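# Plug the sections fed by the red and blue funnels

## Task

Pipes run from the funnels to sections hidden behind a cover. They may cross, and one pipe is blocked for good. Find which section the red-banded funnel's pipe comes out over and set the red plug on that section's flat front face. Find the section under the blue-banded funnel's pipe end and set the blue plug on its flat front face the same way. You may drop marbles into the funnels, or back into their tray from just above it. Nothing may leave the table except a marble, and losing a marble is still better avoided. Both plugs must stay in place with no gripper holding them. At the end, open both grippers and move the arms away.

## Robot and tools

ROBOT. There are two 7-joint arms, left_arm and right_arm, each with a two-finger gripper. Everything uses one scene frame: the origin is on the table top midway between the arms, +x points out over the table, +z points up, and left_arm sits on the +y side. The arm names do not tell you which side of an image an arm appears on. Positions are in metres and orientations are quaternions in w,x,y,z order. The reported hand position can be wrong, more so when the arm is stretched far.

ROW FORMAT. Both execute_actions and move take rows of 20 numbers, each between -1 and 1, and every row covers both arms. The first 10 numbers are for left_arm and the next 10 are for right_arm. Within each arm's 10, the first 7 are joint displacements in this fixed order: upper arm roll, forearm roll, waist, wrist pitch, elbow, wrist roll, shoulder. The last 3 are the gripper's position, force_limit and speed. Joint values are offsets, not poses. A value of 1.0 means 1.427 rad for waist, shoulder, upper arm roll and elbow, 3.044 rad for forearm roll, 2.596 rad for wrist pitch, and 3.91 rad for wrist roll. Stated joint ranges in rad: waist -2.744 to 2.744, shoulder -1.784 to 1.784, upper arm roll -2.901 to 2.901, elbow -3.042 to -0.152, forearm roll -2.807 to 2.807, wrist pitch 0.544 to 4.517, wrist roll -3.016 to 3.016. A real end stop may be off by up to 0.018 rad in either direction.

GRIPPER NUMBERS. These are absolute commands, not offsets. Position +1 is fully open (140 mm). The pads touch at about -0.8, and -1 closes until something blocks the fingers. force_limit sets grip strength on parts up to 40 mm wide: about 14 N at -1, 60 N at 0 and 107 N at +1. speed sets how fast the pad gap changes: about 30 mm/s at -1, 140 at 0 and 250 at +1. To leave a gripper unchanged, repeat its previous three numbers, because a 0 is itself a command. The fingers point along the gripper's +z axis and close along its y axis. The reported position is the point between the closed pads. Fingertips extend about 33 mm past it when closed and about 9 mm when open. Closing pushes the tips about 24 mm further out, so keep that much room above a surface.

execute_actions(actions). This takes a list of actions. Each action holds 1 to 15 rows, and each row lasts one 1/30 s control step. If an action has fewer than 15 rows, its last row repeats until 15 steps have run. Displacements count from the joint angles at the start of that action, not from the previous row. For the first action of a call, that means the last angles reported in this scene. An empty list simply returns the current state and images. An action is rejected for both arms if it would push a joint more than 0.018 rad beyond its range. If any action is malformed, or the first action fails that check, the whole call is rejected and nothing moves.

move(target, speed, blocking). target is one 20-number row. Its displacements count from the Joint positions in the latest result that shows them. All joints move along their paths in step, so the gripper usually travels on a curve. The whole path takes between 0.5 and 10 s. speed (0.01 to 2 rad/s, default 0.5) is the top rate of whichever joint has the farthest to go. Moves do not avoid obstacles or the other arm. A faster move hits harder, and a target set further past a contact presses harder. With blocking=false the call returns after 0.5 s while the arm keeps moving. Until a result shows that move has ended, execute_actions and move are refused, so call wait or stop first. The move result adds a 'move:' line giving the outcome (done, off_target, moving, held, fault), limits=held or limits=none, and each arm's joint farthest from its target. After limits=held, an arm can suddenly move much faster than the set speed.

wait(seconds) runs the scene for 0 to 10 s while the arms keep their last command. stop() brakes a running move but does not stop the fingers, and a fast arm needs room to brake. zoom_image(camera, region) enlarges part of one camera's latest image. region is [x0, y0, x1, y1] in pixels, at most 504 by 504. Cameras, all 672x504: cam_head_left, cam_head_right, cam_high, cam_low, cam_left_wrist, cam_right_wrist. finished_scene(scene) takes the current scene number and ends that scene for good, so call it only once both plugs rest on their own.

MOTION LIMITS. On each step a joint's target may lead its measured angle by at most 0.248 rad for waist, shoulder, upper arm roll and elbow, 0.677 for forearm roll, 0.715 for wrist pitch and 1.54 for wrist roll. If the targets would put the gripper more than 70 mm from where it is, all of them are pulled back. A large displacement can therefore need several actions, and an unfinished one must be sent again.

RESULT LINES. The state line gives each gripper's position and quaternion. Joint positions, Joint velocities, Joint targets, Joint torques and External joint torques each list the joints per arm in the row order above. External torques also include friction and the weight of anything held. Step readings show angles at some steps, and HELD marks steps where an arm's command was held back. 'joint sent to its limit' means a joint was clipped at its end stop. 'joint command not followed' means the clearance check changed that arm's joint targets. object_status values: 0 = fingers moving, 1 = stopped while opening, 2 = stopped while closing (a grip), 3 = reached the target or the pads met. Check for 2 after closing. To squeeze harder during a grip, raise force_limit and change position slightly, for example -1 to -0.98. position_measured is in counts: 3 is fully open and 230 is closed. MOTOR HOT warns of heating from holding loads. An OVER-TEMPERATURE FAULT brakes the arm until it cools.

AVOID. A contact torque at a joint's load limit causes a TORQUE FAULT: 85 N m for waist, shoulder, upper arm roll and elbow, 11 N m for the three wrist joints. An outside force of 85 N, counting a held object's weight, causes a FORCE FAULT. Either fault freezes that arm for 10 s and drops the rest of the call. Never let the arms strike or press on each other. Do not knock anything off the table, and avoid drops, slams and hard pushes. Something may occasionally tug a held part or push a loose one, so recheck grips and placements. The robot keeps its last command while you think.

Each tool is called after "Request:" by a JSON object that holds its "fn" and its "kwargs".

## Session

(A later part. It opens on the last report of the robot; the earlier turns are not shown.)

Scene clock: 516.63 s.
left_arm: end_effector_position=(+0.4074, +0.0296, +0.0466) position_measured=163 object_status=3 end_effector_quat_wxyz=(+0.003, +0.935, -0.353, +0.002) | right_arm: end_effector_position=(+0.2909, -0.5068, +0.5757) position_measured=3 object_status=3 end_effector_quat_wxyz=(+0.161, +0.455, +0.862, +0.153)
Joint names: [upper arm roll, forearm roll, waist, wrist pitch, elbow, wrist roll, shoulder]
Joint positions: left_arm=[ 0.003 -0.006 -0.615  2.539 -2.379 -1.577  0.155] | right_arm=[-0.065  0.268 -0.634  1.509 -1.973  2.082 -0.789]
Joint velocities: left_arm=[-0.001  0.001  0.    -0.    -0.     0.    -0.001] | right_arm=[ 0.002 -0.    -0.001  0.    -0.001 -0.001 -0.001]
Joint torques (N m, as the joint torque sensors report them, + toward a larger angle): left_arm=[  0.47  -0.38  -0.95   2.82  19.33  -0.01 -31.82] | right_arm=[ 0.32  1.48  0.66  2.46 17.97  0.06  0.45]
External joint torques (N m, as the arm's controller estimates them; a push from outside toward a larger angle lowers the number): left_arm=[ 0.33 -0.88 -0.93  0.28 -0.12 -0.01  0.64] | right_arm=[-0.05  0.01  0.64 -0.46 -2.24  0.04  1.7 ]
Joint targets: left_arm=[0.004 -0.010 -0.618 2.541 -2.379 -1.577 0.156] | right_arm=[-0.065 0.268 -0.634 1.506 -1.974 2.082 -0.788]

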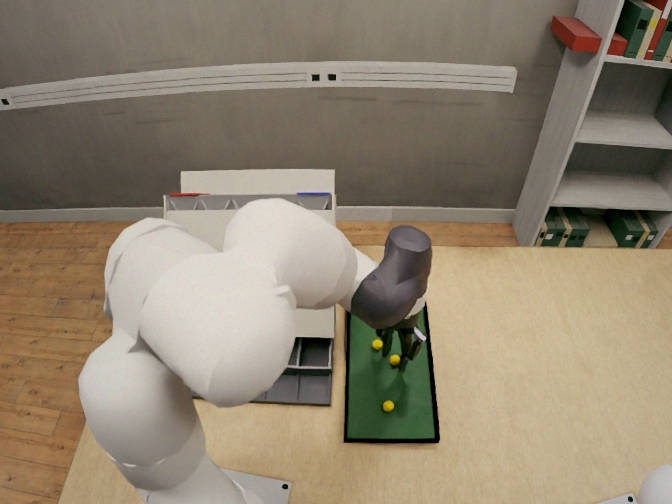

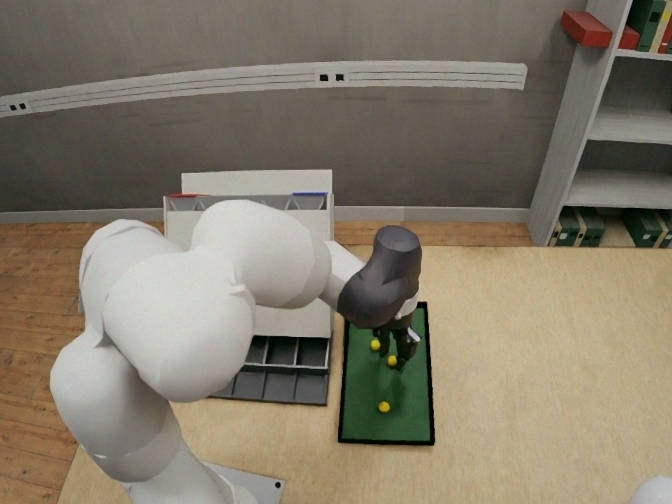

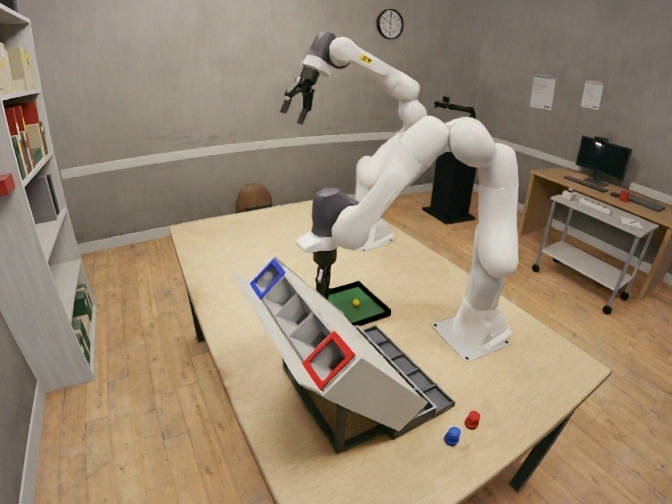

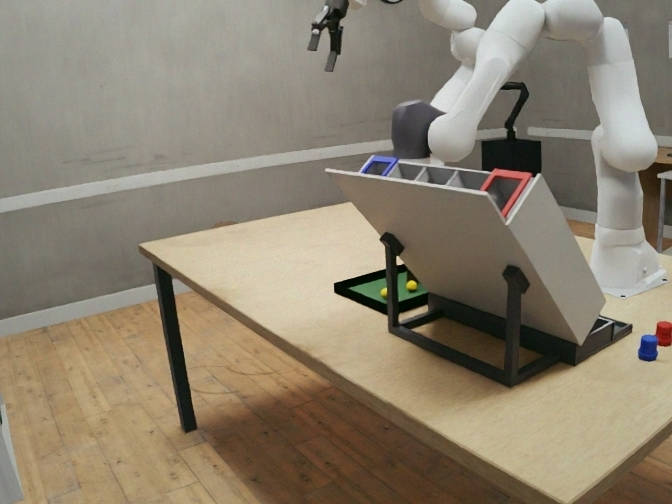

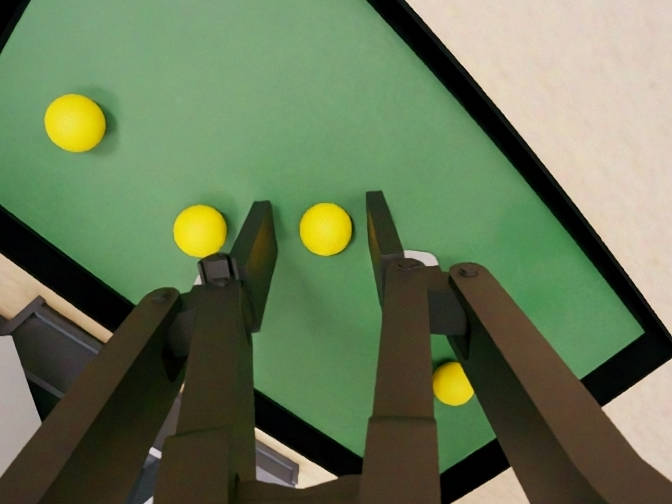

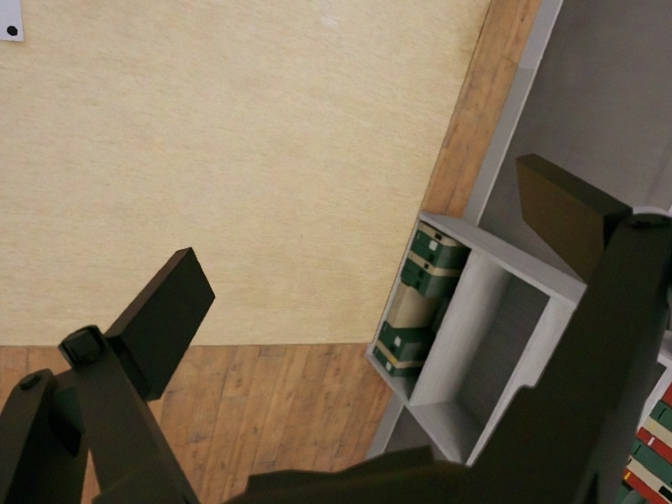

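Request:
{"fn": "execute_actions", "kwargs": {"actions": [[[0,-0.0013,0,0.0046,0,0,0.0053,-1,-0.3,-0.2,0,0,0,-0.0012,-0.0007,0,0.0007,1,0,0],[0,-0.0013,0,0.0046,0,0,0.0053,-1,-0.3,-0.2,0,0,0,-0.0012,-0.0007,0,0.0007,1,0,0],[0,-0.0013,0,0.0046,0,0,0.0053,-1,-0.3,-0.2,0,0,0,-0.0012,-0.0007,0,0.0007,1,0,0],[0,-0.0013,0,0.0035,0.0006,0,0.0046,-1,-0.3,-0.2,0,0,0,-0.0012,-0.0007,0,0.0007,1,0,0],[0,-0.0013,0,0.0014,0.0016,0,0.0014,-1,-0.3,-0.2,0,0,0,-0.0012,-0.0007,0,0.0007,1,0,0],[0,-0.0013,0,-0.0023,0.0029,0,-0.0026,-1,-0.3,-0.2,0,0,0,-0.0012,-0.0007,0,0.0007,1,0,0],[0,-0.0013,0.0006,-0.0085,0.0054,0,-0.0072,-1,-0.3,-0.2,0,0,0,-0.0012,-0.0007,0,0.0007,1,0,0],[0,-0.0013,0.0016,-0.0169,0.0093,0,-0.0133,-1,-0.3,-0.2,0,0,0,-0.0012,-0.0007,0,0.0007,1,0,0],[0,-0.0013,0.0028,-0.0275,0.015,0,-0.0207,-1,-0.3,-0.2,0,0,0,-0.0012,-0.0007,0,0.0007,1,0,0],[0,-0.0013,0.0051,-0.0398,0.0225,0,-0.0294,-1,-0.3,-0.2,0,0,0,-0.0012,-0.0007,0,0.0007,1,0,0],[0,-0.0013,0.0087,-0.0538,0.0321,0,-0.0392,-1,-0.3,-0.2,0,0,0,-0.0012,-0.0007,0,0.0007,1,0,0],[0,-0.0013,0.014,-0.0689,0.0436,0,-0.0501,-1,-0.3,-0.2,0,0,0,-0.0012,-0.0007,0,0.0007,1,0,0],[0,-0.0013,0.021,-0.085,0.057,0,-0.0618,-1,-0.3,-0.2,0,0,0,-0.0012,-0.0007,0,0.0007,1,0,0],[0,-0.0013,0.0299,-0.1016,0.0721,0,-0.074,-1,-0.3,-0.2,0,0,0,-0.0012,-0.0007,0,0.0007,1,0,0],[0,-0.0013,0.0406,-0.1183,0.0888,0,-0.0866,-1,-0.3,-0.2,0,0,0,-0.0012,-0.0007,0,0.0007,1,0,0]],[[0,-0.0013,0.0347,-0.0751,0.0534,0,-0.041,-1,-0.3,-0.2,0,0,0,-0.0012,-0.0007,0,0.0007,1,0,0],[0,-0.0013,0.0487,-0.0908,0.072,0,-0.0535,-1,-0.3,-0.2,0,0,0,-0.0012,-0.0007,0,0.0007,1,0,0],[0,-0.0013,0.0641,-0.1054,0.091,0,-0.0656,-1,-0.3,-0.2,0,0,0,-0.0012,-0.0007,0,0.0007,1,0,0],[0,-0.0013,0.0807,-0.1186,0.1101,0,-0.0769,-1,-0.3,-0.2,0,0,0,-0.0012,-0.0007,0,0.0007,1,0,0],[0,-0.0013,0.0979,-0.1301,0.1292,0,-0.0873,-1,-0.3,-0.2,0,0,0,-0.0012,-0.0007,0,0.0007,1,0,0],[0,-0.0013,0.1156,-0.1403,0.1483,0,-0.0968,-1,-0.3,-0.2,0,0,0,-0.0012,-0.0007,0,0.0007,1,0,0],[0,-0.0013,0.1333,-0.1498,0.1673,0,-0.1052,-1,-0.3,-0.2,0,0,0,-0.0012,-0.0007,0,0.0007,1,0,0],[0,-0.0013,0.151,-0.1588,0.1864,0,-0.1125,-1,-0.3,-0.2,0,0,0,-0.0012,-0.0007,0,0.0007,1,0,0],[0,-0.0013,0.1688,-0.1672,0.2055,0,-0.1187,-1,-0.3,-0.2,0,0,0,-0.0012,-0.0007,0,0.0007,1,0,0],[0,-0.0013,0.1865,-0.1749,0.2246,0,-0.1237,-1,-0.3,-0.2,0,0,0,-0.0012,-0.0007,0,0.0007,1,0,0],[0,-0.0013,0.2042,-0.1819,0.2437,0,-0.1275,-1,-0.3,-0.2,0,0,0,-0.0012,-0.0007,0,0.0007,1,0,0],[0,-0.0013,0.2219,-0.1882,0.2627,0,-0.1301,-1,-0.3,-0.2,0,0,0,-0.0012,-0.0007,0,0.0007,1,0,0],[0,-0.0013,0.2396,-0.1939,0.2813,0,-0.1314,-1,-0.3,-0.2,0,0,0,-0.0012,-0.0007,0,0.0007,1,0,0],[0,-0.0013,0.2574,-0.1983,0.2991,0,-0.1312,-1,-0.3,-0.2,0,0,0,-0.0012,-0.0007,0,0.0007,1,0,0],[0,-0.0013,0.2751,-0.2009,0.3157,0,-0.1296,-1,-0.3,-0.2,0,0,0,-0.0012,-0.0007,0,0.0007,1,0,0]],[[0,-0.0013,0.0577,-0.031,0.0542,0,0.0036,-1,-0.3,-0.2,0,0,0,-0.0012,-0.0007,0,0.0007,1,0,0],[0,-0.0013,0.075,-0.0294,0.0676,0,0.0068,-1,-0.3,-0.2,0,0,0,-0.0012,-0.0007,0,0.0007,1,0,0],[0,-0.0013,0.0915,-0.026,0.0791,0,0.0109,-1,-0.3,-0.2,0,0,0,-0.0012,-0.0007,0,0.0007,1,0,0],[0,-0.0013,0.1069,-0.021,0.0887,0,0.0159,-1,-0.3,-0.2,0,0,0,-0.0012,-0.0007,0,0.0007,1,0,0],[0,-0.0013,0.121,-0.0149,0.0962,0,0.0216,-1,-0.3,-0.2,0,0,0,-0.0012,-0.0007,0,0.0007,1,0,0],[0,-0.0013,0.1334,-0.0079,0.1019,0,0.0277,-1,-0.3,-0.2,0,0,0,-0.0012,-0.0007,0,0.0007,1,0,0],[0,-0.0013,0.1441,-0.001,0.1059,0,0.0341,-1,-0.3,-0.2,0,0,0,-0.0012,-0.0007,0,0.0007,1,0,0],[0,-0.0013,0.153,0.0057,0.1083,0,0.0404,-1,-0.3,-0.2,0,0,0,-0.0012,-0.0007,0,0.0007,1,0,0],[0,-0.0013,0.16,0.0119,0.1096,0,0.0465,-1,-0.3,-0.2,0,0,0,-0.0012,-0.0007,0,0.0007,1,0,0],[0,-0.0013,0.1653,0.0172,0.1101,0,0.0521,-1,-0.3,-0.2,0,0,0,-0.0012,-0.0007,0,0.0007,1,0,0],[0,-0.0013,0.1689,0.0211,0.11,0,0.057,-1,-0.3,-0.2,0,0,0,-0.0012,-0.0007,0,0.0007,1,0,0],[0,-0.0013,0.1712,0.0234,0.11,0,0.0609,-1,-0.3,-0.2,0,0,0,-0.0012,-0.0007,0,0.0007,1,0,0],[0,-0.0013,0.1724,0.0238,0.11,0,0.0638,-1,-0.3,-0.2,0,0,0,-0.0012,-0.0007,0,0.0007,1,0,0],[0,-0.0013,0.1729,0.0205,0.11,0,0.0656,-1,-0.3,-0.2,0,0,0,-0.0012,-0.0007,0,0.0007,1,0,0],[0,-0.0013,0.173,0.0156,0.11,0,0.0658,-1,-0.3,-0.2,0,0,0,-0.0012,-0.0007,0,0.0007,1,0,0]]]}}

Scene clock: 638.13 s.
left_arm: end_effector_position=(+0.6570, +0.2892, +0.3837) position_measured=197 object_status=2 end_effector_quat_wxyz=(+0.011, +0.991, -0.058, +0.122) | right_arm: end_effector_position=(+0.2909, -0.5068, +0.5757) position_measured=3 object_status=3 end_effector_quat_wxyz=(+0.161, +0.455, +0.862, +0.153)
Joint names: [upper arm roll, forearm roll, waist, wrist pitch, elbow, wrist roll, shoulder]
Joint positions: left_arm=[ 0.004 -0.007 -0.008  1.976 -1.751 -1.577 -0.021] | right_arm=[-0.065  0.268 -0.634  1.509 -1.973  2.082 -0.789]
Joint velocities: left_arm=[-0.    -0.001  0.055  0.033  0.001  0.     0.15 ] | right_arm=[ 0.001  0.001 -0.     0.    -0.001  0.     0.   ]
Joint torques (N m, as the joint torque sensors report them, + toward a larger angle): left_arm=[ -3.15   0.     0.74   3.47  26.65   0.01 -33.25] | right_arm=[ 0.62  1.5   0.7   2.43 18.1   0.03  0.4 ]
External joint torques (N m, as the arm's controller estimates them; a push from outside toward a larger angle lowers the number): left_arm=[-1.29 -0.79  2.34  0.2   0.21  0.    2.79] | right_arm=[ 0.33  0.03  0.71 -0.51 -2.19  0.01  1.76]
External joint torques at the end of the 1st action: left_arm=[-0.43 -0.98  1.16 -0.53  0.59  0.02 -0.61] | right_arm=[ 0.03  0.08  0.97 -0.47 -2.54  0.05  1.7 ]
External joint torques at the end of the 2nd action: left_arm=[-0.2  -0.8   2.31 -0.4   2.02 -0.02 -2.37] | right_arm=[ 0.09  0.04  0.46 -0.5  -2.01  0.03  1.5 ]
Joint targets: left_arm=[0.000 -0.011 -0.004 1.985 -1.748 -1.577 -0.013] | right_arm=[-0.065 0.268 -0.634 1.506 -1.974 2.082 -0.788]
Step readings (joint positions; steps 1 to 15: 1st action; 16 to 30: 2nd action; 31 to 45: 3rd action):
0: left_arm=[0.003 -0.006 -0.615 2.539 -2.379 -1.577 0.155] | right_arm=[-0.065 0.268 -0.634 1.509 -1.973 2.082 -0.789]
1: left_arm=[0.003 -0.006 -0.615 2.541 -2.379 -1.577 0.155] | right_arm=[-0.065 0.268 -0.634 1.509 -1.973 2.082 -0.789]
2: left_arm=[0.003 -0.006 -0.615 2.543 -2.379 -1.577 0.156] | right_arm=[-0.065 0.268 -0.634 1.509 -1.973 2.082 -0.789]
4: left_arm=[0.003 -0.006 -0.615 2.544 -2.379 -1.577 0.158] | right_arm=[-0.065 0.268 -0.634 1.509 -1.973 2.082 -0.789]
8: left_arm=[0.003 -0.006 -0.615 2.531 -2.376 -1.577 0.153] | right_arm=[-0.065 0.268 -0.634 1.509 -1.973 2.082 -0.789]
15: left_arm=[-0.000 -0.006 -0.587 2.379 -2.301 -1.577 0.077] | right_arm=[-0.065 0.268 -0.634 1.509 -1.973 2.082 -0.789]
16: left_arm=[-0.001 -0.006 -0.574 2.345 -2.279 -1.577 0.060] | right_arm=[-0.065 0.268 -0.634 1.509 -1.973 2.082 -0.789]
17: left_arm=[-0.002 -0.006 -0.559 2.310 -2.255 -1.577 0.044] | right_arm=[-0.065 0.268 -0.634 1.509 -1.973 2.082 -0.789]
19: left_arm=[-0.004 -0.006 -0.522 2.239 -2.204 -1.577 0.010] | right_arm=[-0.065 0.268 -0.634 1.509 -1.973 2.082 -0.789]
23: left_arm=[-0.003 -0.007 -0.429 2.110 -2.095 -1.577 -0.053] | right_arm=[-0.065 0.268 -0.634 1.509 -1.973 2.082 -0.789]
30: left_arm=[0.000 -0.007 -0.251 1.945 -1.904 -1.577 -0.107] | right_arm=[-0.065 0.268 -0.634 1.509 -1.973 2.082 -0.789]
31: left_arm=[0.000 -0.007 -0.226 1.931 -1.879 -1.577 -0.108] | right_arm=[-0.065 0.268 -0.634 1.509 -1.973 2.082 -0.789]
32: left_arm=[0.000 -0.007 -0.201 1.920 -1.856 -1.577 -0.107] | right_arm=[-0.065 0.268 -0.634 1.509 -1.973 2.082 -0.789]
34: left_arm=[0.001 -0.007 -0.152 1.909 -1.815 -1.577 -0.102] | right_arm=[-0.065 0.268 -0.634 1.509 -1.973 2.082 -0.789]
38: left_arm=[0.003 -0.007 -0.069 1.924 -1.765 -1.577 -0.078] | right_arm=[-0.065 0.268 -0.634 1.509 -1.973 2.082 -0.789]
45: Joint positions above

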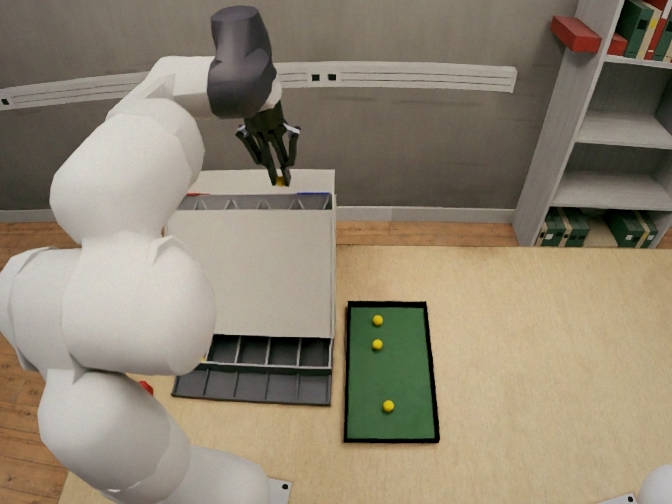

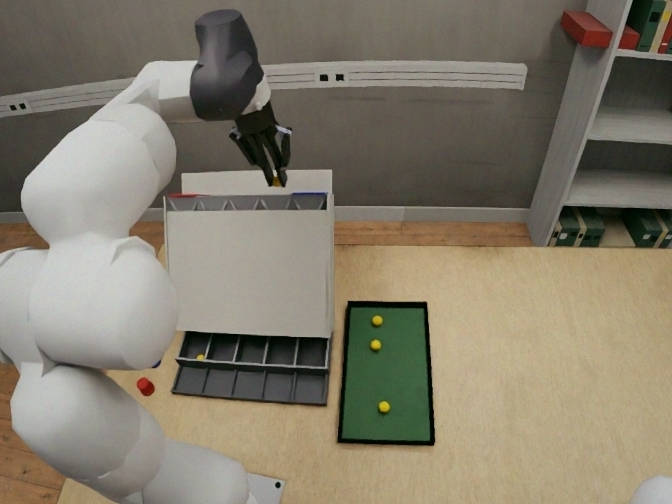

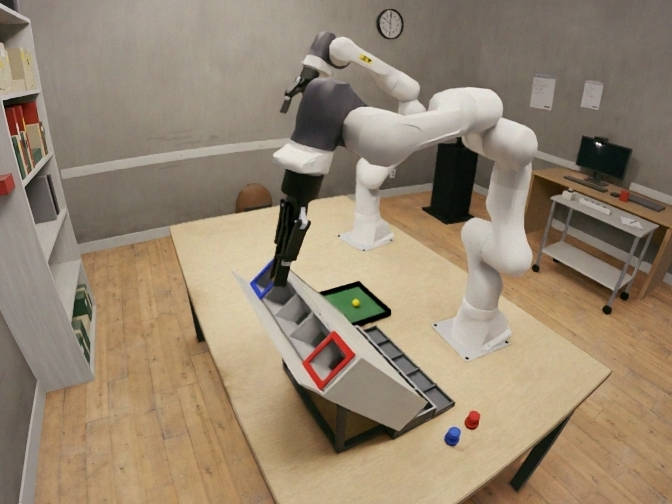

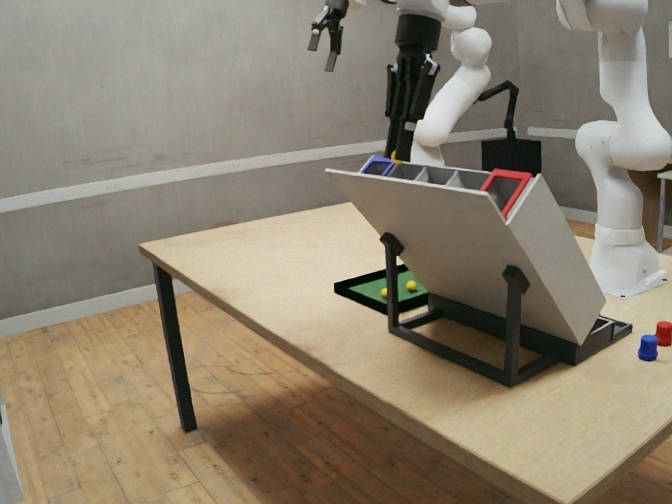

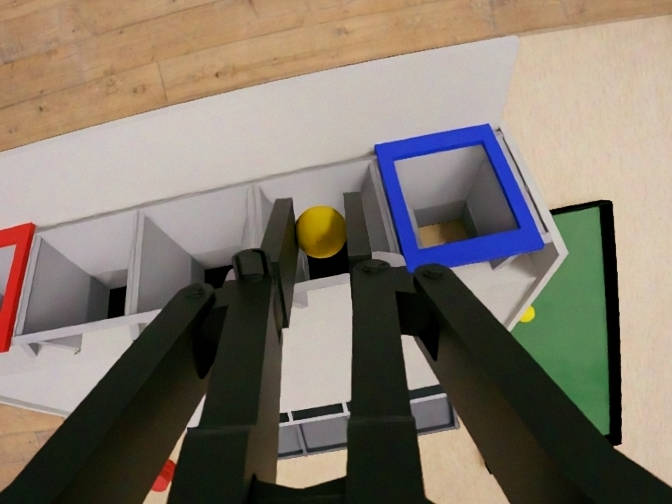

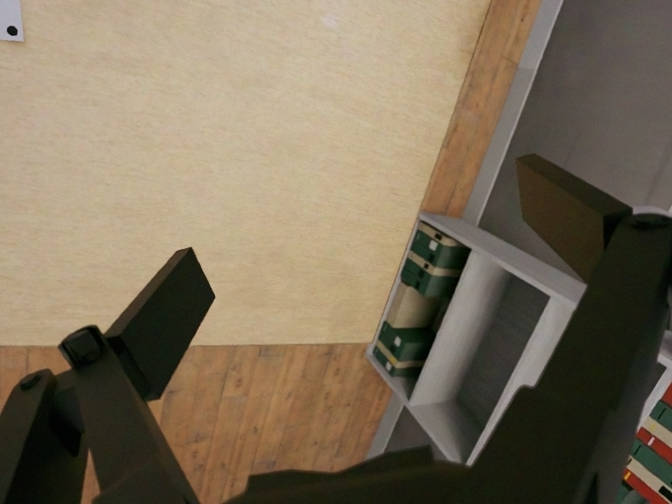

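Request:
{"fn": "execute_actions", "kwargs": {"actions": []}}

Request:
{"fn": "zoom_image", "kwargs": {"camera": "cam_head_right", "region": [120, 300, 460, 450]}}

Scene clock: 641.77 s.
left_arm: end_effector_position=(+0.6595, +0.2884, +0.3802) position_measured=197 object_status=2 end_effector_quat_wxyz=(+0.011, +0.991, -0.059, +0.122) | right_arm: end_effector_position=(+0.2909, -0.5068, +0.5757) position_measured=3 object_status=3 end_effector_quat_wxyz=(+0.161, +0.455, +0.862, +0.153)
Joint names: [upper arm roll, forearm roll, waist, wrist pitch, elbow, wrist roll, shoulder]
Joint positions: left_arm=[ 0.001 -0.007 -0.006  1.983 -1.75  -1.577 -0.013] | right_arm=[-0.065  0.268 -0.634  1.509 -1.973  2.082 -0.789]
Joint velocities: left_arm=[-0.001 -0.     0.    -0.001 -0.     0.001 -0.001] | right_arm=[-0.     0.001 -0.002  0.001 -0.     0.001 -0.   ]
Joint torques (N m, as the joint torque sensors report them, + toward a larger angle): left_arm=[ -0.73   0.04   1.82   3.35  26.06  -0.05 -32.77] | right_arm=[ 0.55  1.51  0.75  2.44 18.27  0.03  0.51]
External joint torques (N m, as the arm's controller estimates them; a push from outside toward a larger angle lowers the number): left_arm=[-0.73 -0.81  1.81  0.31  1.25 -0.06 -0.64] | right_arm=[ 0.28  0.05  0.78 -0.5  -1.98  0.02  1.79]
Joint targets: left_arm=[0.000 -0.011 -0.004 1.985 -1.748 -1.577 -0.013] | right_arm=[-0.065 0.268 -0.634 1.506 -1.974 2.082 -0.788]

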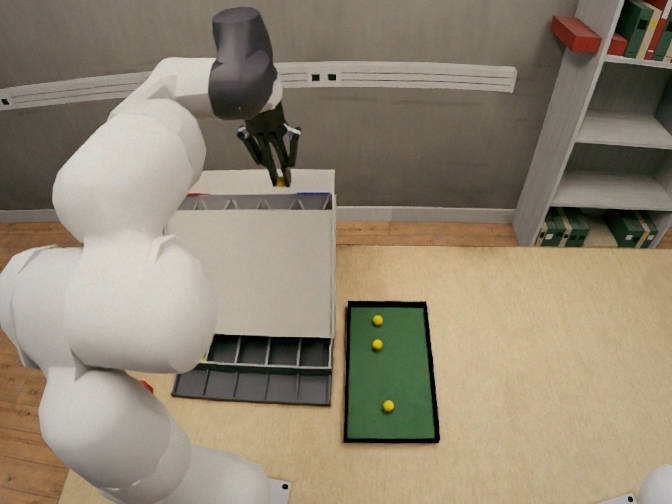

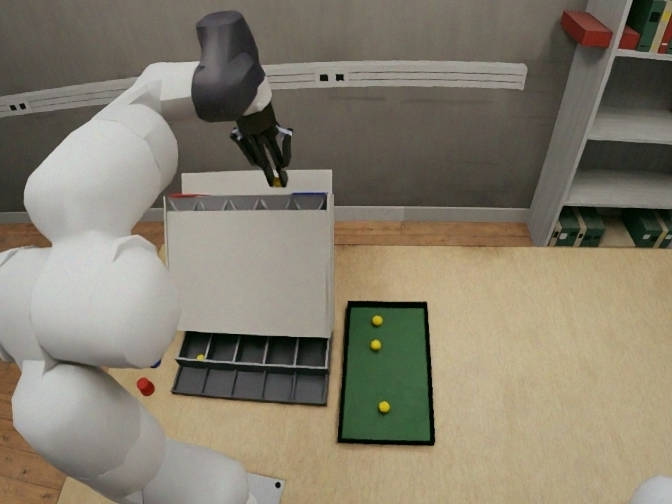

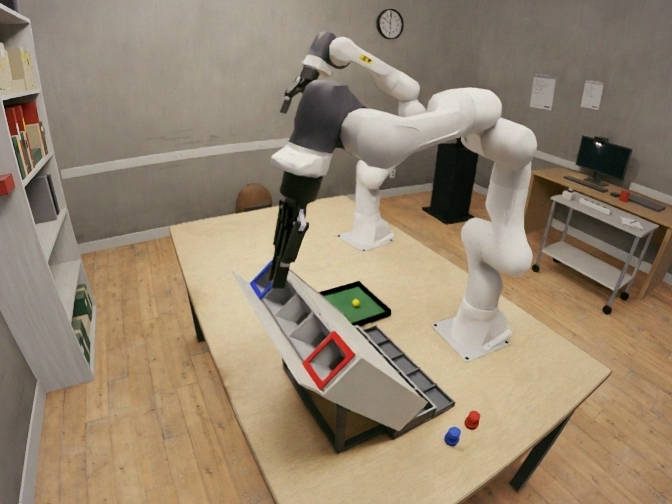

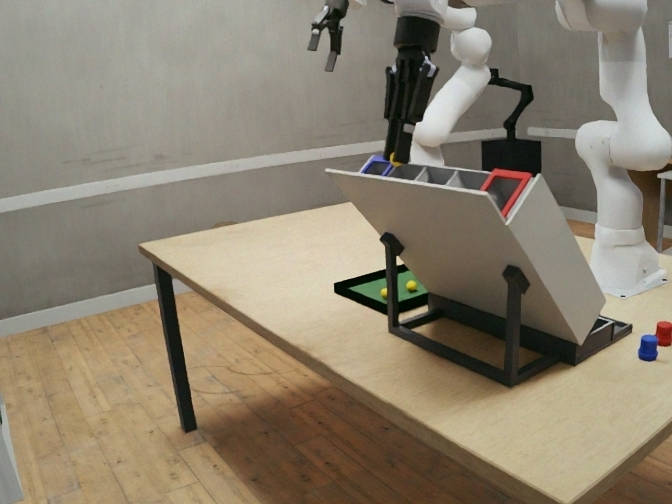

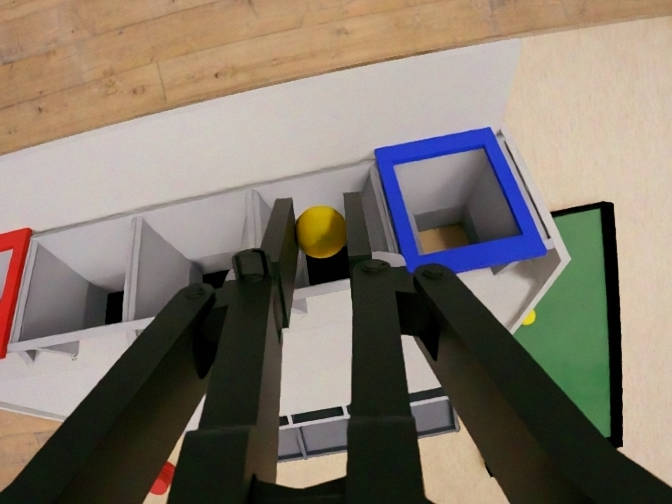

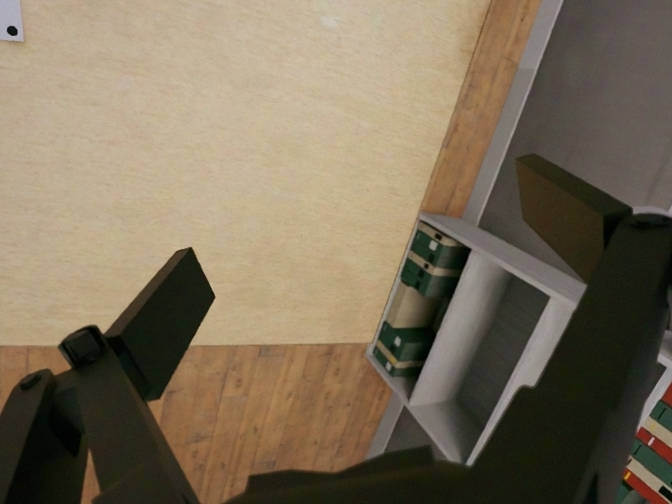

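Region (120, 300, 460, 450) of cam_head_right's 672x504 image, scaled by 1.482, with more detail than that image has; it fills the top 222 rows of this view, and the rest is white.

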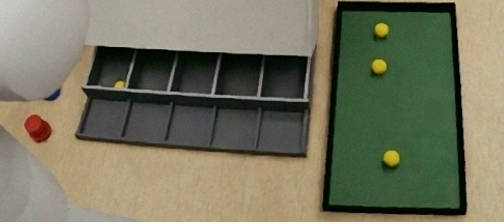

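Request:
{"fn": "execute_actions", "kwargs": {"actions": [[[0,-0.0013,-0.0012,-0.0012,0.0014,0,-0.004,-0.35,-0.3,0.5,0,0,0,-0.0012,-0.0007,0,0.0007,1,0,0],[0,-0.0013,-0.0026,-0.0049,0.0014,0,-0.0076,-0.35,-0.3,0.5,0,0,0,-0.0012,-0.0007,0,0.0007,1,0,0],[0,-0.0013,-0.0048,-0.0105,0.0014,0,-0.0125,-0.35,-0.3,0.5,0,0,0,-0.0012,-0.0007,0,0.0007,1,0,0],[0,-0.0013,-0.0082,-0.0173,0,0,-0.0186,-0.35,-0.3,0.5,0,0,0,-0.0012,-0.0007,0,0.0007,1,0,0],[0,-0.0013,-0.0131,-0.025,-0.0012,0,-0.0256,-0.35,-0.3,0.5,0,0,0,-0.0012,-0.0007,0,0.0007,1,0,0],[0,-0.0013,-0.0196,-0.033,-0.0028,0,-0.0333,-0.35,-0.3,0.5,0,0,0,-0.0012,-0.0007,0,0.0007,1,0,0],[0,-0.0013,-0.0279,-0.0406,-0.0052,0,-0.0416,-0.35,-0.3,0.5,0,0,0,-0.0012,-0.0007,0,0.0007,1,0,0],[0,-0.0013,-0.0379,-0.0472,-0.009,0,-0.0501,-0.35,-0.3,0.5,0,0,0,-0.0012,-0.0007,0,0.0007,1,0,0],[0,-0.0013,-0.0495,-0.0527,-0.0144,0,-0.0586,-0.35,-0.3,0.5,0,0,0,-0.0012,-0.0007,0,0.0007,1,0,0],[0,-0.0013,-0.0626,-0.0565,-0.0216,0,-0.0669,-0.35,-0.3,0.5,0,0,0,-0.0012,-0.0007,0,0.0007,1,0,0],[0,-0.0013,-0.077,-0.0587,-0.0308,0,-0.0746,-0.35,-0.3,0.5,0,0,0,-0.0012,-0.0007,0,0.0007,1,0,0],[0,-0.0013,-0.0924,-0.0589,-0.0418,0,-0.0816,-0.35,-0.3,0.5,0,0,0,-0.0012,-0.0007,0,0.0007,1,0,0],[0,-0.0013,-0.1085,-0.057,-0.0547,0,-0.0877,-0.35,-0.3,0.5,0,0,0,-0.0012,-0.0007,0,0.0007,1,0,0],[0,-0.0013,-0.1249,-0.0531,-0.0692,0,-0.0926,-0.35,-0.3,0.5,0,0,0,-0.0012,-0.0007,0,0.0007,1,0,0],[0,-0.0013,-0.1414,-0.0472,-0.0851,0,-0.0962,-0.35,-0.3,0.5,0,0,0,-0.0012,-0.0007,0,0.0007,1,0,0]],[[0,-0.0013,-0.053,0.0054,-0.05,0,-0.0143,-0.35,-0.3,0.5,0,0,0,-0.0012,-0.0007,0,0.0007,1,0,0],[0,-0.0013,-0.0695,0.0141,-0.0678,0,-0.0144,-0.35,-0.3,0.5,0,0,0,-0.0012,-0.0007,0,0.0007,1,0,0],[0,-0.0013,-0.086,0.0238,-0.086,0,-0.0129,-0.35,-0.3,0.5,0,0,0,-0.0012,-0.0007,0,0.0007,1,0,0],[0,-0.0013,-0.1025,0.0339,-0.1043,0,-0.0104,-0.35,-0.3,0.5,0,0,0,-0.0012,-0.0007,0,0.0007,1,0,0],[0,-0.0013,-0.119,0.0441,-0.1226,0,-0.0068,-0.35,-0.3,0.5,0,0,0,-0.0012,-0.0007,0,0.0007,1,0,0],[0,-0.0013,-0.1355,0.0545,-0.1409,0,-0.0018,-0.35,-0.3,0.5,0,0,0,-0.0012,-0.0007,0,0.0007,1,0,0],[0,-0.0013,-0.1516,0.0656,-0.1592,0,0.0045,-0.35,-0.3,0.5,0,0,0,-0.0012,-0.0007,0,0.0007,1,0,0],[0,-0.0013,-0.167,0.0776,-0.1775,0,0.012,-0.35,-0.3,0.5,0,0,0,-0.0012,-0.0007,0,0.0007,1,0,0],[0,-0.0013,-0.1814,0.0906,-0.1958,0,0.0207,-0.35,-0.3,0.5,0,0,0,-0.0012,-0.0007,0,0.0007,1,0,0],[0,-0.0013,-0.1945,0.1047,-0.2141,0,0.0304,-0.35,-0.3,0.5,0,0,0,-0.0012,-0.0007,0,0.0007,1,0,0],[0,-0.0013,-0.2061,0.1198,-0.2323,0,0.041,-0.35,-0.3,0.5,0,0,0,-0.0012,-0.0007,0,0.0007,1,0,0],[0,-0.0013,-0.216,0.1357,-0.2506,0,0.0523,-0.35,-0.3,0.5,0,0,0,-0.0012,-0.0007,0,0.0007,1,0,0],[0,-0.0013,-0.2243,0.1525,-0.2684,0,0.0644,-0.35,-0.3,0.5,0,0,0,-0.0012,-0.0007,0,0.0007,1,0,0],[0,-0.0013,-0.2308,0.1693,-0.2854,0,0.0769,-0.35,-0.3,0.5,0,0,0,-0.0012,-0.0007,0,0.0007,1,0,0],[0,-0.0013,-0.2357,0.1856,-0.3014,0,0.0897,-0.35,-0.3,0.5,0,0,0,-0.0012,-0.0007,0,0.0007,1,0,0]],[[0,-0.0013,-0.0181,0.0802,-0.0504,0,0.0446,-0.27,-0.3,0,0,0,0,-0.0012,-0.0007,0,0.0007,1,0,0],[0,-0.0013,-0.0202,0.0941,-0.0633,0,0.0576,-0.27,-0.3,0,0,0,0,-0.0012,-0.0007,0,0.0007,1,0,0],[0,-0.0013,-0.0213,0.1063,-0.0743,0,0.0704,-0.27,-0.3,0,0,0,0,-0.0012,-0.0007,0,0.0007,1,0,0],[0,-0.0013,-0.0219,0.1168,-0.0835,0,0.0829,-0.27,-0.3,0,0,0,0,-0.0012,-0.0007,0,0.0007,1,0,0],[0,-0.0013,-0.0221,0.1253,-0.0907,0,0.095,-0.27,-0.3,0,0,0,0,-0.0012,-0.0007,0,0.0007,1,0,0],[0,-0.0013,-0.0221,0.132,-0.0962,0,0.1063,-0.27,-0.3,0,0,0,0,-0.0012,-0.0007,0,0.0007,1,0,0],[0,-0.0013,-0.0221,0.1367,-0.0999,0,0.117,-0.27,-0.3,0,0,0,0,-0.0012,-0.0007,0,0.0007,1,0,0],[0,-0.0013,-0.0221,0.1398,-0.1023,0,0.1267,-0.27,-0.3,0,0,0,0,-0.0012,-0.0007,0,0.0007,1,0,0],[0,-0.0013,-0.0221,0.1417,-0.1034,0,0.1353,-0.27,-0.3,0,0,0,0,-0.0012,-0.0007,0,0.0007,1,0,0],[0,-0.0013,-0.0221,0.1427,-0.1035,0,0.1428,-0.27,-0.3,0,0,0,0,-0.0012,-0.0007,0,0.0007,1,0,0],[0,-0.0013,-0.0221,0.143,-0.1035,0,0.1491,-0.27,-0.3,0,0,0,0,-0.0012,-0.0007,0,0.0007,1,0,0],[0,-0.0013,-0.0221,0.1429,-0.1035,0,0.1541,-0.27,-0.3,0,0,0,0,-0.0012,-0.0007,0,0.0007,1,0,0],[0,-0.0013,-0.0221,0.1426,-0.1035,0,0.1577,-0.27,-0.3,0,0,0,0,-0.0012,-0.0007,0,0.0007,1,0,0],[0,-0.0013,-0.0221,0.1398,-0.1035,0,0.1597,-0.27,-0.3,0,0,0,0,-0.0012,-0.0007,0,0.0007,1,0,0],[0,-0.0013,-0.0221,0.1349,-0.1035,0,0.1603,-0.27,-0.3,0,0,0,0,-0.0012,-0.0007,0,0.0007,1,0,0]]]}}

Scene clock: 763.27 s.
left_arm: end_effector_position=(+0.4487, +0.0712, +0.0483) position_measured=163 object_status=3 end_effector_quat_wxyz=(+0.001, +0.954, -0.299, -0.003) | right_arm: end_effector_position=(+0.2909, -0.5068, +0.5756) position_measured=3 object_status=3 end_effector_quat_wxyz=(+0.161, +0.455, +0.862, +0.153)
Joint names: [upper arm roll, forearm roll, waist, wrist pitch, elbow, wrist roll, shoulder]
Joint positions: left_arm=[-0.    -0.007 -0.498  2.511 -2.345 -1.577  0.172] | right_arm=[-0.065  0.268 -0.634  1.509 -1.973  2.082 -0.789]
Joint velocities: left_arm=[ 0.001  0.001  0.     0.078 -0.008  0.002  0.119] | right_arm=[-0.001 -0.     0.001 -0.     0.    -0.002  0.   ]
Joint torques (N m, as the joint torque sensors report them, + toward a larger angle): left_arm=[  0.21  -0.33  -0.55   3.06  19.07   0.07 -34.99] | right_arm=[ 0.35  1.48  0.57  2.45 17.82  0.03  0.56]
External joint torques (N m, as the arm's controller estimates them; a push from outside toward a larger angle lowers the number): left_arm=[-0.02 -0.85 -0.6   0.34 -1.9   0.07  1.05] | right_arm=[ 0.01  0.01  0.54 -0.49 -2.45  0.02  1.88]
External joint torques at the end of the 1st action: left_arm=[ 0.48 -0.75 -1.69 -0.25 -1.65  0.03 -1.42] | right_arm=[ 0.22  0.08  0.43 -0.5  -2.32  0.03  1.65]
External joint torques at the end of the 2nd action: left_arm=[-1.8  -0.94 -0.96  0.4  -1.1   0.05  1.92] | right_arm=[ 0.17  0.07  0.45 -0.5  -2.43  0.01  1.79]
Joint targets: left_arm=[0.001 -0.011 -0.500 2.528 -2.345 -1.577 0.179] | right_arm=[-0.065 0.268 -0.634 1.506 -1.974 2.082 -0.788]
Step readings (joint positions; steps 1 to 15: 1st action; 16 to 30: 2nd action; 31 to 45: 3rd action):
0: left_arm=[0.001 -0.007 -0.006 1.983 -1.750 -1.577 -0.013] | right_arm=[-0.065 0.268 -0.634 1.509 -1.973 2.082 -0.789]
1: left_arm=[0.001 -0.007 -0.006 1.983 -1.750 -1.577 -0.013] | right_arm=[-0.065 0.268 -0.634 1.509 -1.973 2.082 -0.789]
2: left_arm=[0.001 -0.007 -0.006 1.981 -1.750 -1.577 -0.014] | right_arm=[-0.065 0.268 -0.634 1.509 -1.973 2.082 -0.789]
4: left_arm=[0.002 -0.007 -0.009 1.971 -1.750 -1.577 -0.020] | right_arm=[-0.065 0.268 -0.634 1.509 -1.973 2.082 -0.789]
8: left_arm=[0.004 -0.007 -0.032 1.926 -1.756 -1.577 -0.055] | right_arm=[-0.065 0.268 -0.634 1.509 -1.973 2.082 -0.789]
15: left_arm=[0.004 -0.007 -0.156 1.866 -1.825 -1.577 -0.138] | right_arm=[-0.065 0.268 -0.634 1.509 -1.973 2.082 -0.789]
16: left_arm=[0.004 -0.007 -0.179 1.869 -1.844 -1.577 -0.147] | right_arm=[-0.065 0.268 -0.634 1.509 -1.973 2.082 -0.789]
17: left_arm=[0.004 -0.007 -0.202 1.874 -1.866 -1.577 -0.153] | right_arm=[-0.065 0.268 -0.634 1.509 -1.973 2.082 -0.789]
19: left_arm=[0.004 -0.007 -0.249 1.896 -1.913 -1.577 -0.159] | right_arm=[-0.065 0.268 -0.634 1.509 -1.973 2.082 -0.789]
23: left_arm=[0.004 -0.007 -0.342 1.967 -2.015 -1.577 -0.144] | right_arm=[-0.065 0.268 -0.634 1.509 -1.973 2.082 -0.789]
30: left_arm=[0.001 -0.007 -0.469 2.177 -2.198 -1.577 -0.050] | right_arm=[-0.065 0.268 -0.634 1.509 -1.973 2.082 -0.789]
31: left_arm=[0.000 -0.007 -0.478 2.213 -2.220 -1.577 -0.031] | right_arm=[-0.065 0.268 -0.634 1.509 -1.973 2.082 -0.789]
32: left_arm=[-0.001 -0.007 -0.485 2.250 -2.241 -1.577 -0.011] | right_arm=[-0.065 0.268 -0.634 1.509 -1.973 2.082 -0.789]
34: left_arm=[-0.001 -0.007 -0.494 2.319 -2.279 -1.577 0.029] | right_arm=[-0.065 0.268 -0.634 1.509 -1.973 2.082 -0.789]
38: left_arm=[-0.001 -0.007 -0.498 2.430 -2.328 -1.577 0.100] | right_arm=[-0.065 0.268 -0.634 1.509 -1.973 2.082 -0.789]
45: Joint positions above

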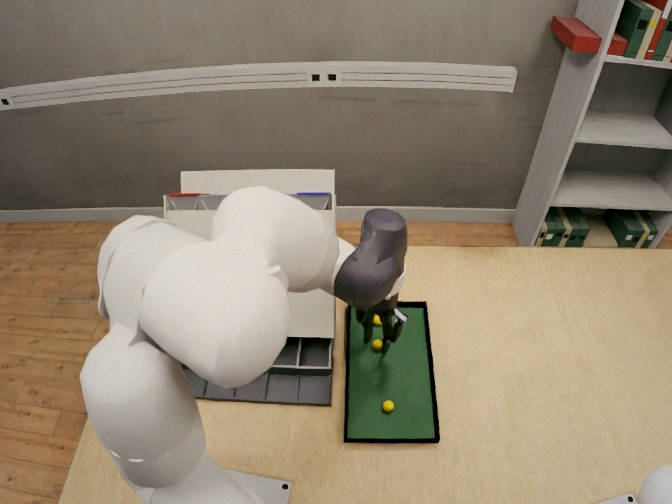

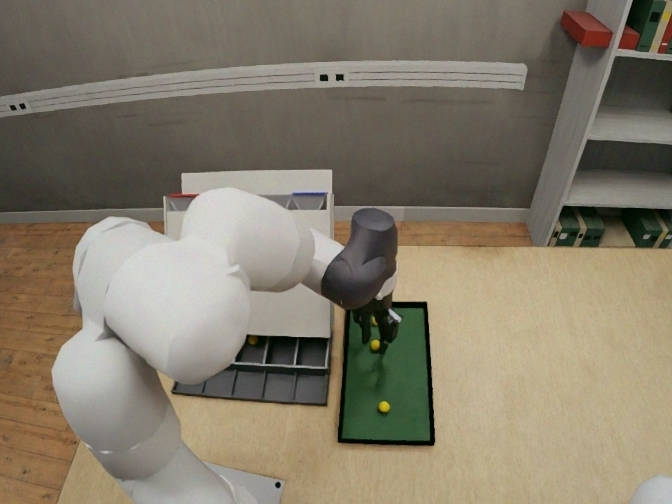

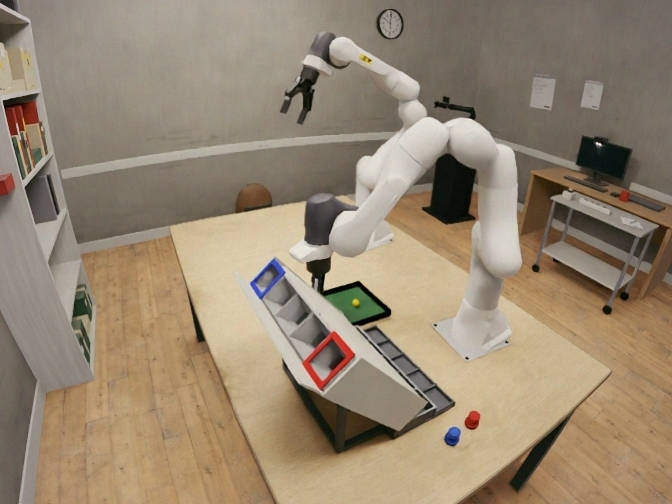

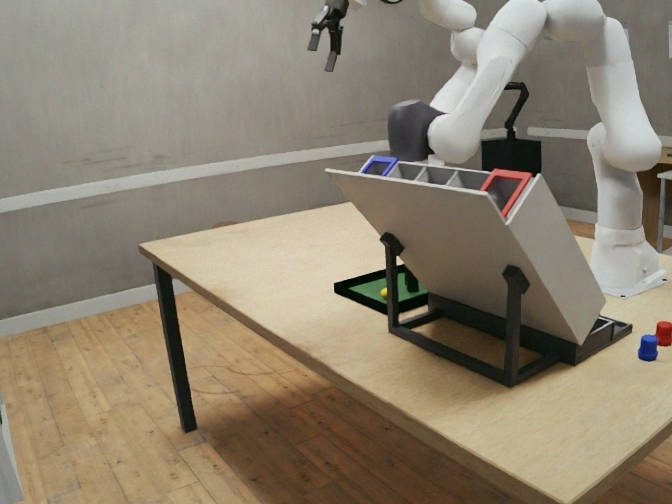

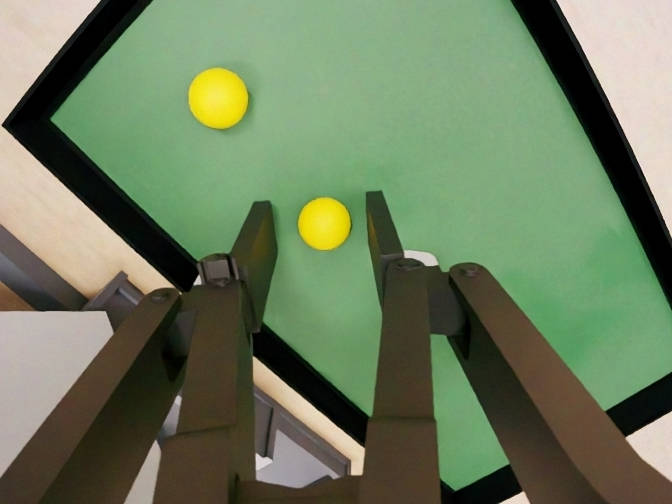

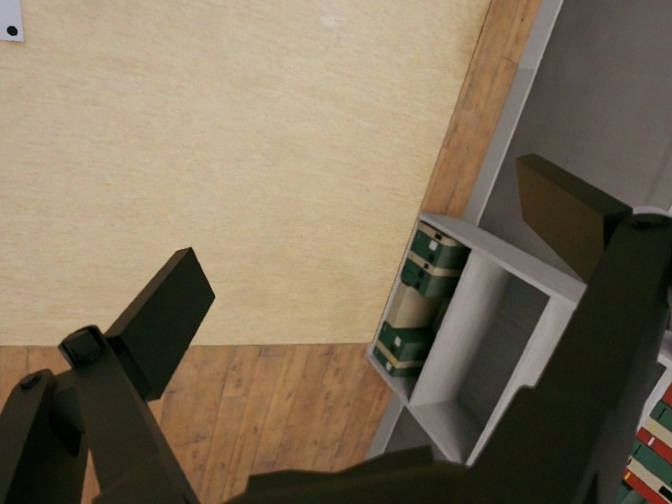

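Request:
{"fn": "execute_actions", "kwargs": {"actions": []}}

Request:
{"fn": "zoom_image", "kwargs": {"camera": "cam_head_right", "region": [130, 300, 350, 420]}}

Scene clock: 766.00 s.
left_arm: end_effector_position=(+0.4510, +0.0696, +0.0465) position_measured=163 object_status=3 end_effector_quat_wxyz=(+0.002, +0.954, -0.299, +0.001) | right_arm: end_effector_position=(+0.2909, -0.5068, +0.5756) position_measured=3 object_status=3 end_effector_quat_wxyz=(+0.161, +0.455, +0.862, +0.153)
Joint names: [upper arm roll, forearm roll, waist, wrist pitch, elbow, wrist roll, shoulder]
Joint positions: left_arm=[-0.    -0.007 -0.498  2.526 -2.345 -1.577  0.177] | right_arm=[-0.065  0.268 -0.634  1.509 -1.974  2.082 -0.789]
Joint velocities: left_arm=[ 0.001  0.    -0.001  0.     0.    -0.     0.001] | right_arm=[-0.001 -0.    -0.001  0.001 -0.    -0.001  0.001]
Joint torques (N m, as the joint torque sensors report them, + toward a larger angle): left_arm=[  0.95  -0.4   -0.51   2.8   19.34   0.03 -32.46] | right_arm=[ 0.18  1.52  0.86  2.41 18.08  0.05  0.24]
External joint torques (N m, as the arm's controller estimates them; a push from outside toward a larger angle lowers the number): left_arm=[ 0.85 -0.92 -0.43  0.28 -0.22  0.03  0.77] | right_arm=[-0.06  0.06  0.89 -0.53 -2.18  0.03  1.5 ]
Joint targets: left_arm=[0.001 -0.011 -0.500 2.528 -2.345 -1.577 0.179] | right_arm=[-0.065 0.268 -0.634 1.506 -1.974 2.082 -0.788]

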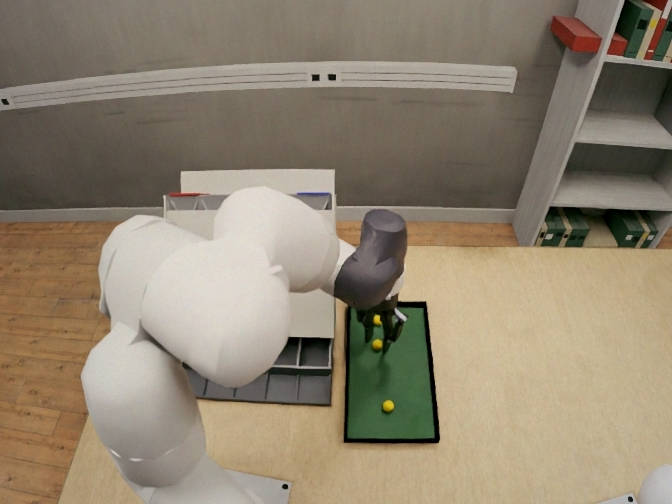

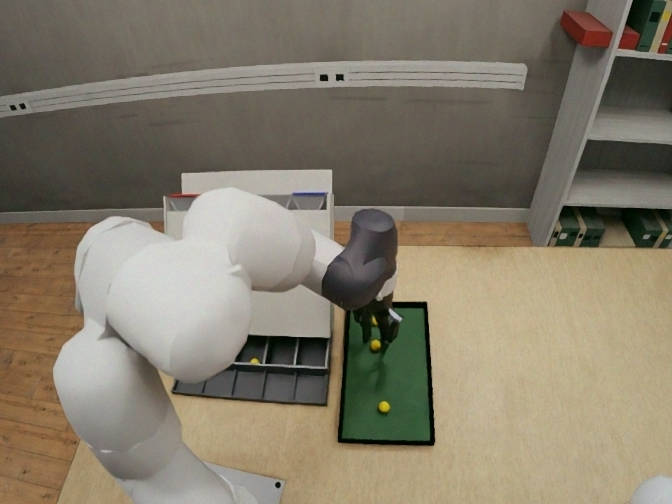

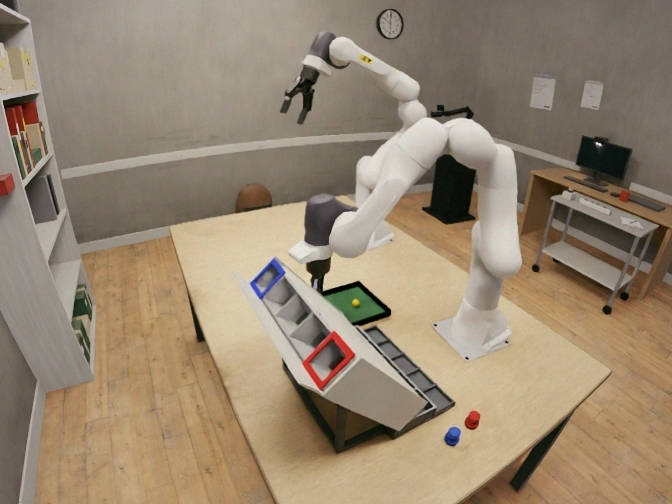

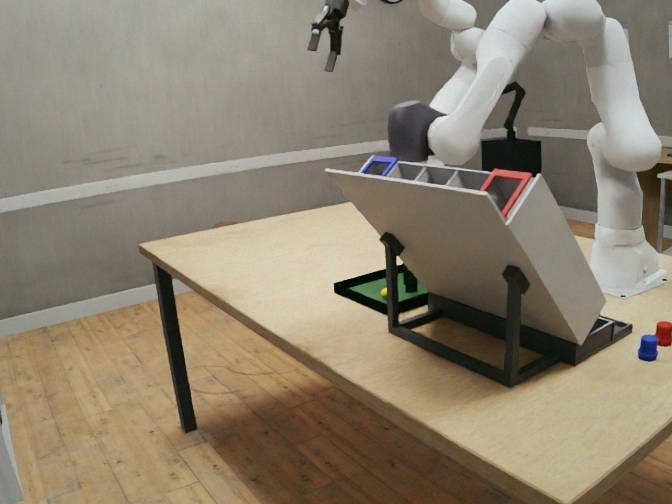

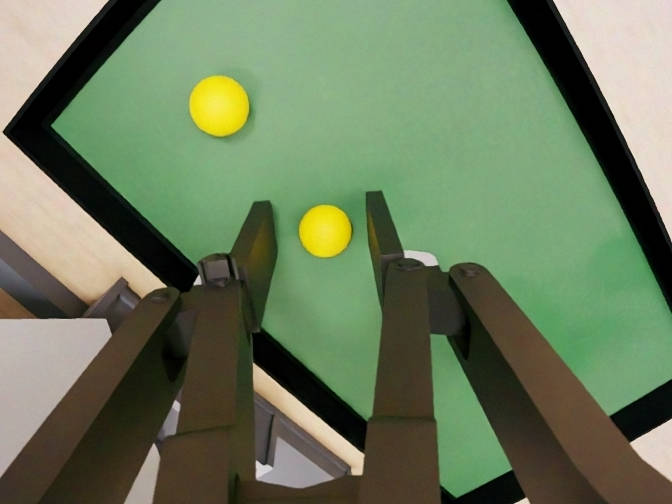

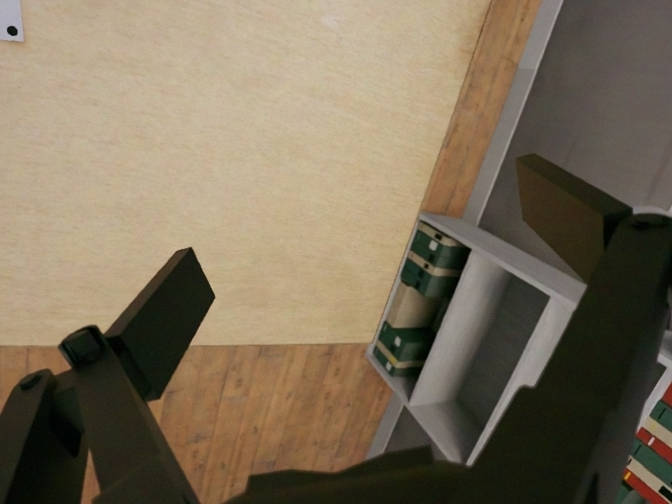

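Region (130, 300, 350, 420) of cam_head_right's 672x504 image, scaled by 2.291, with more detail than that image has; it fills the top 275 rows of this view, and the rest is white.

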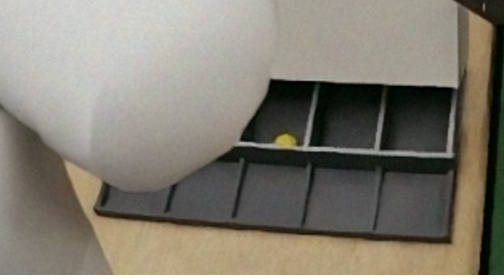

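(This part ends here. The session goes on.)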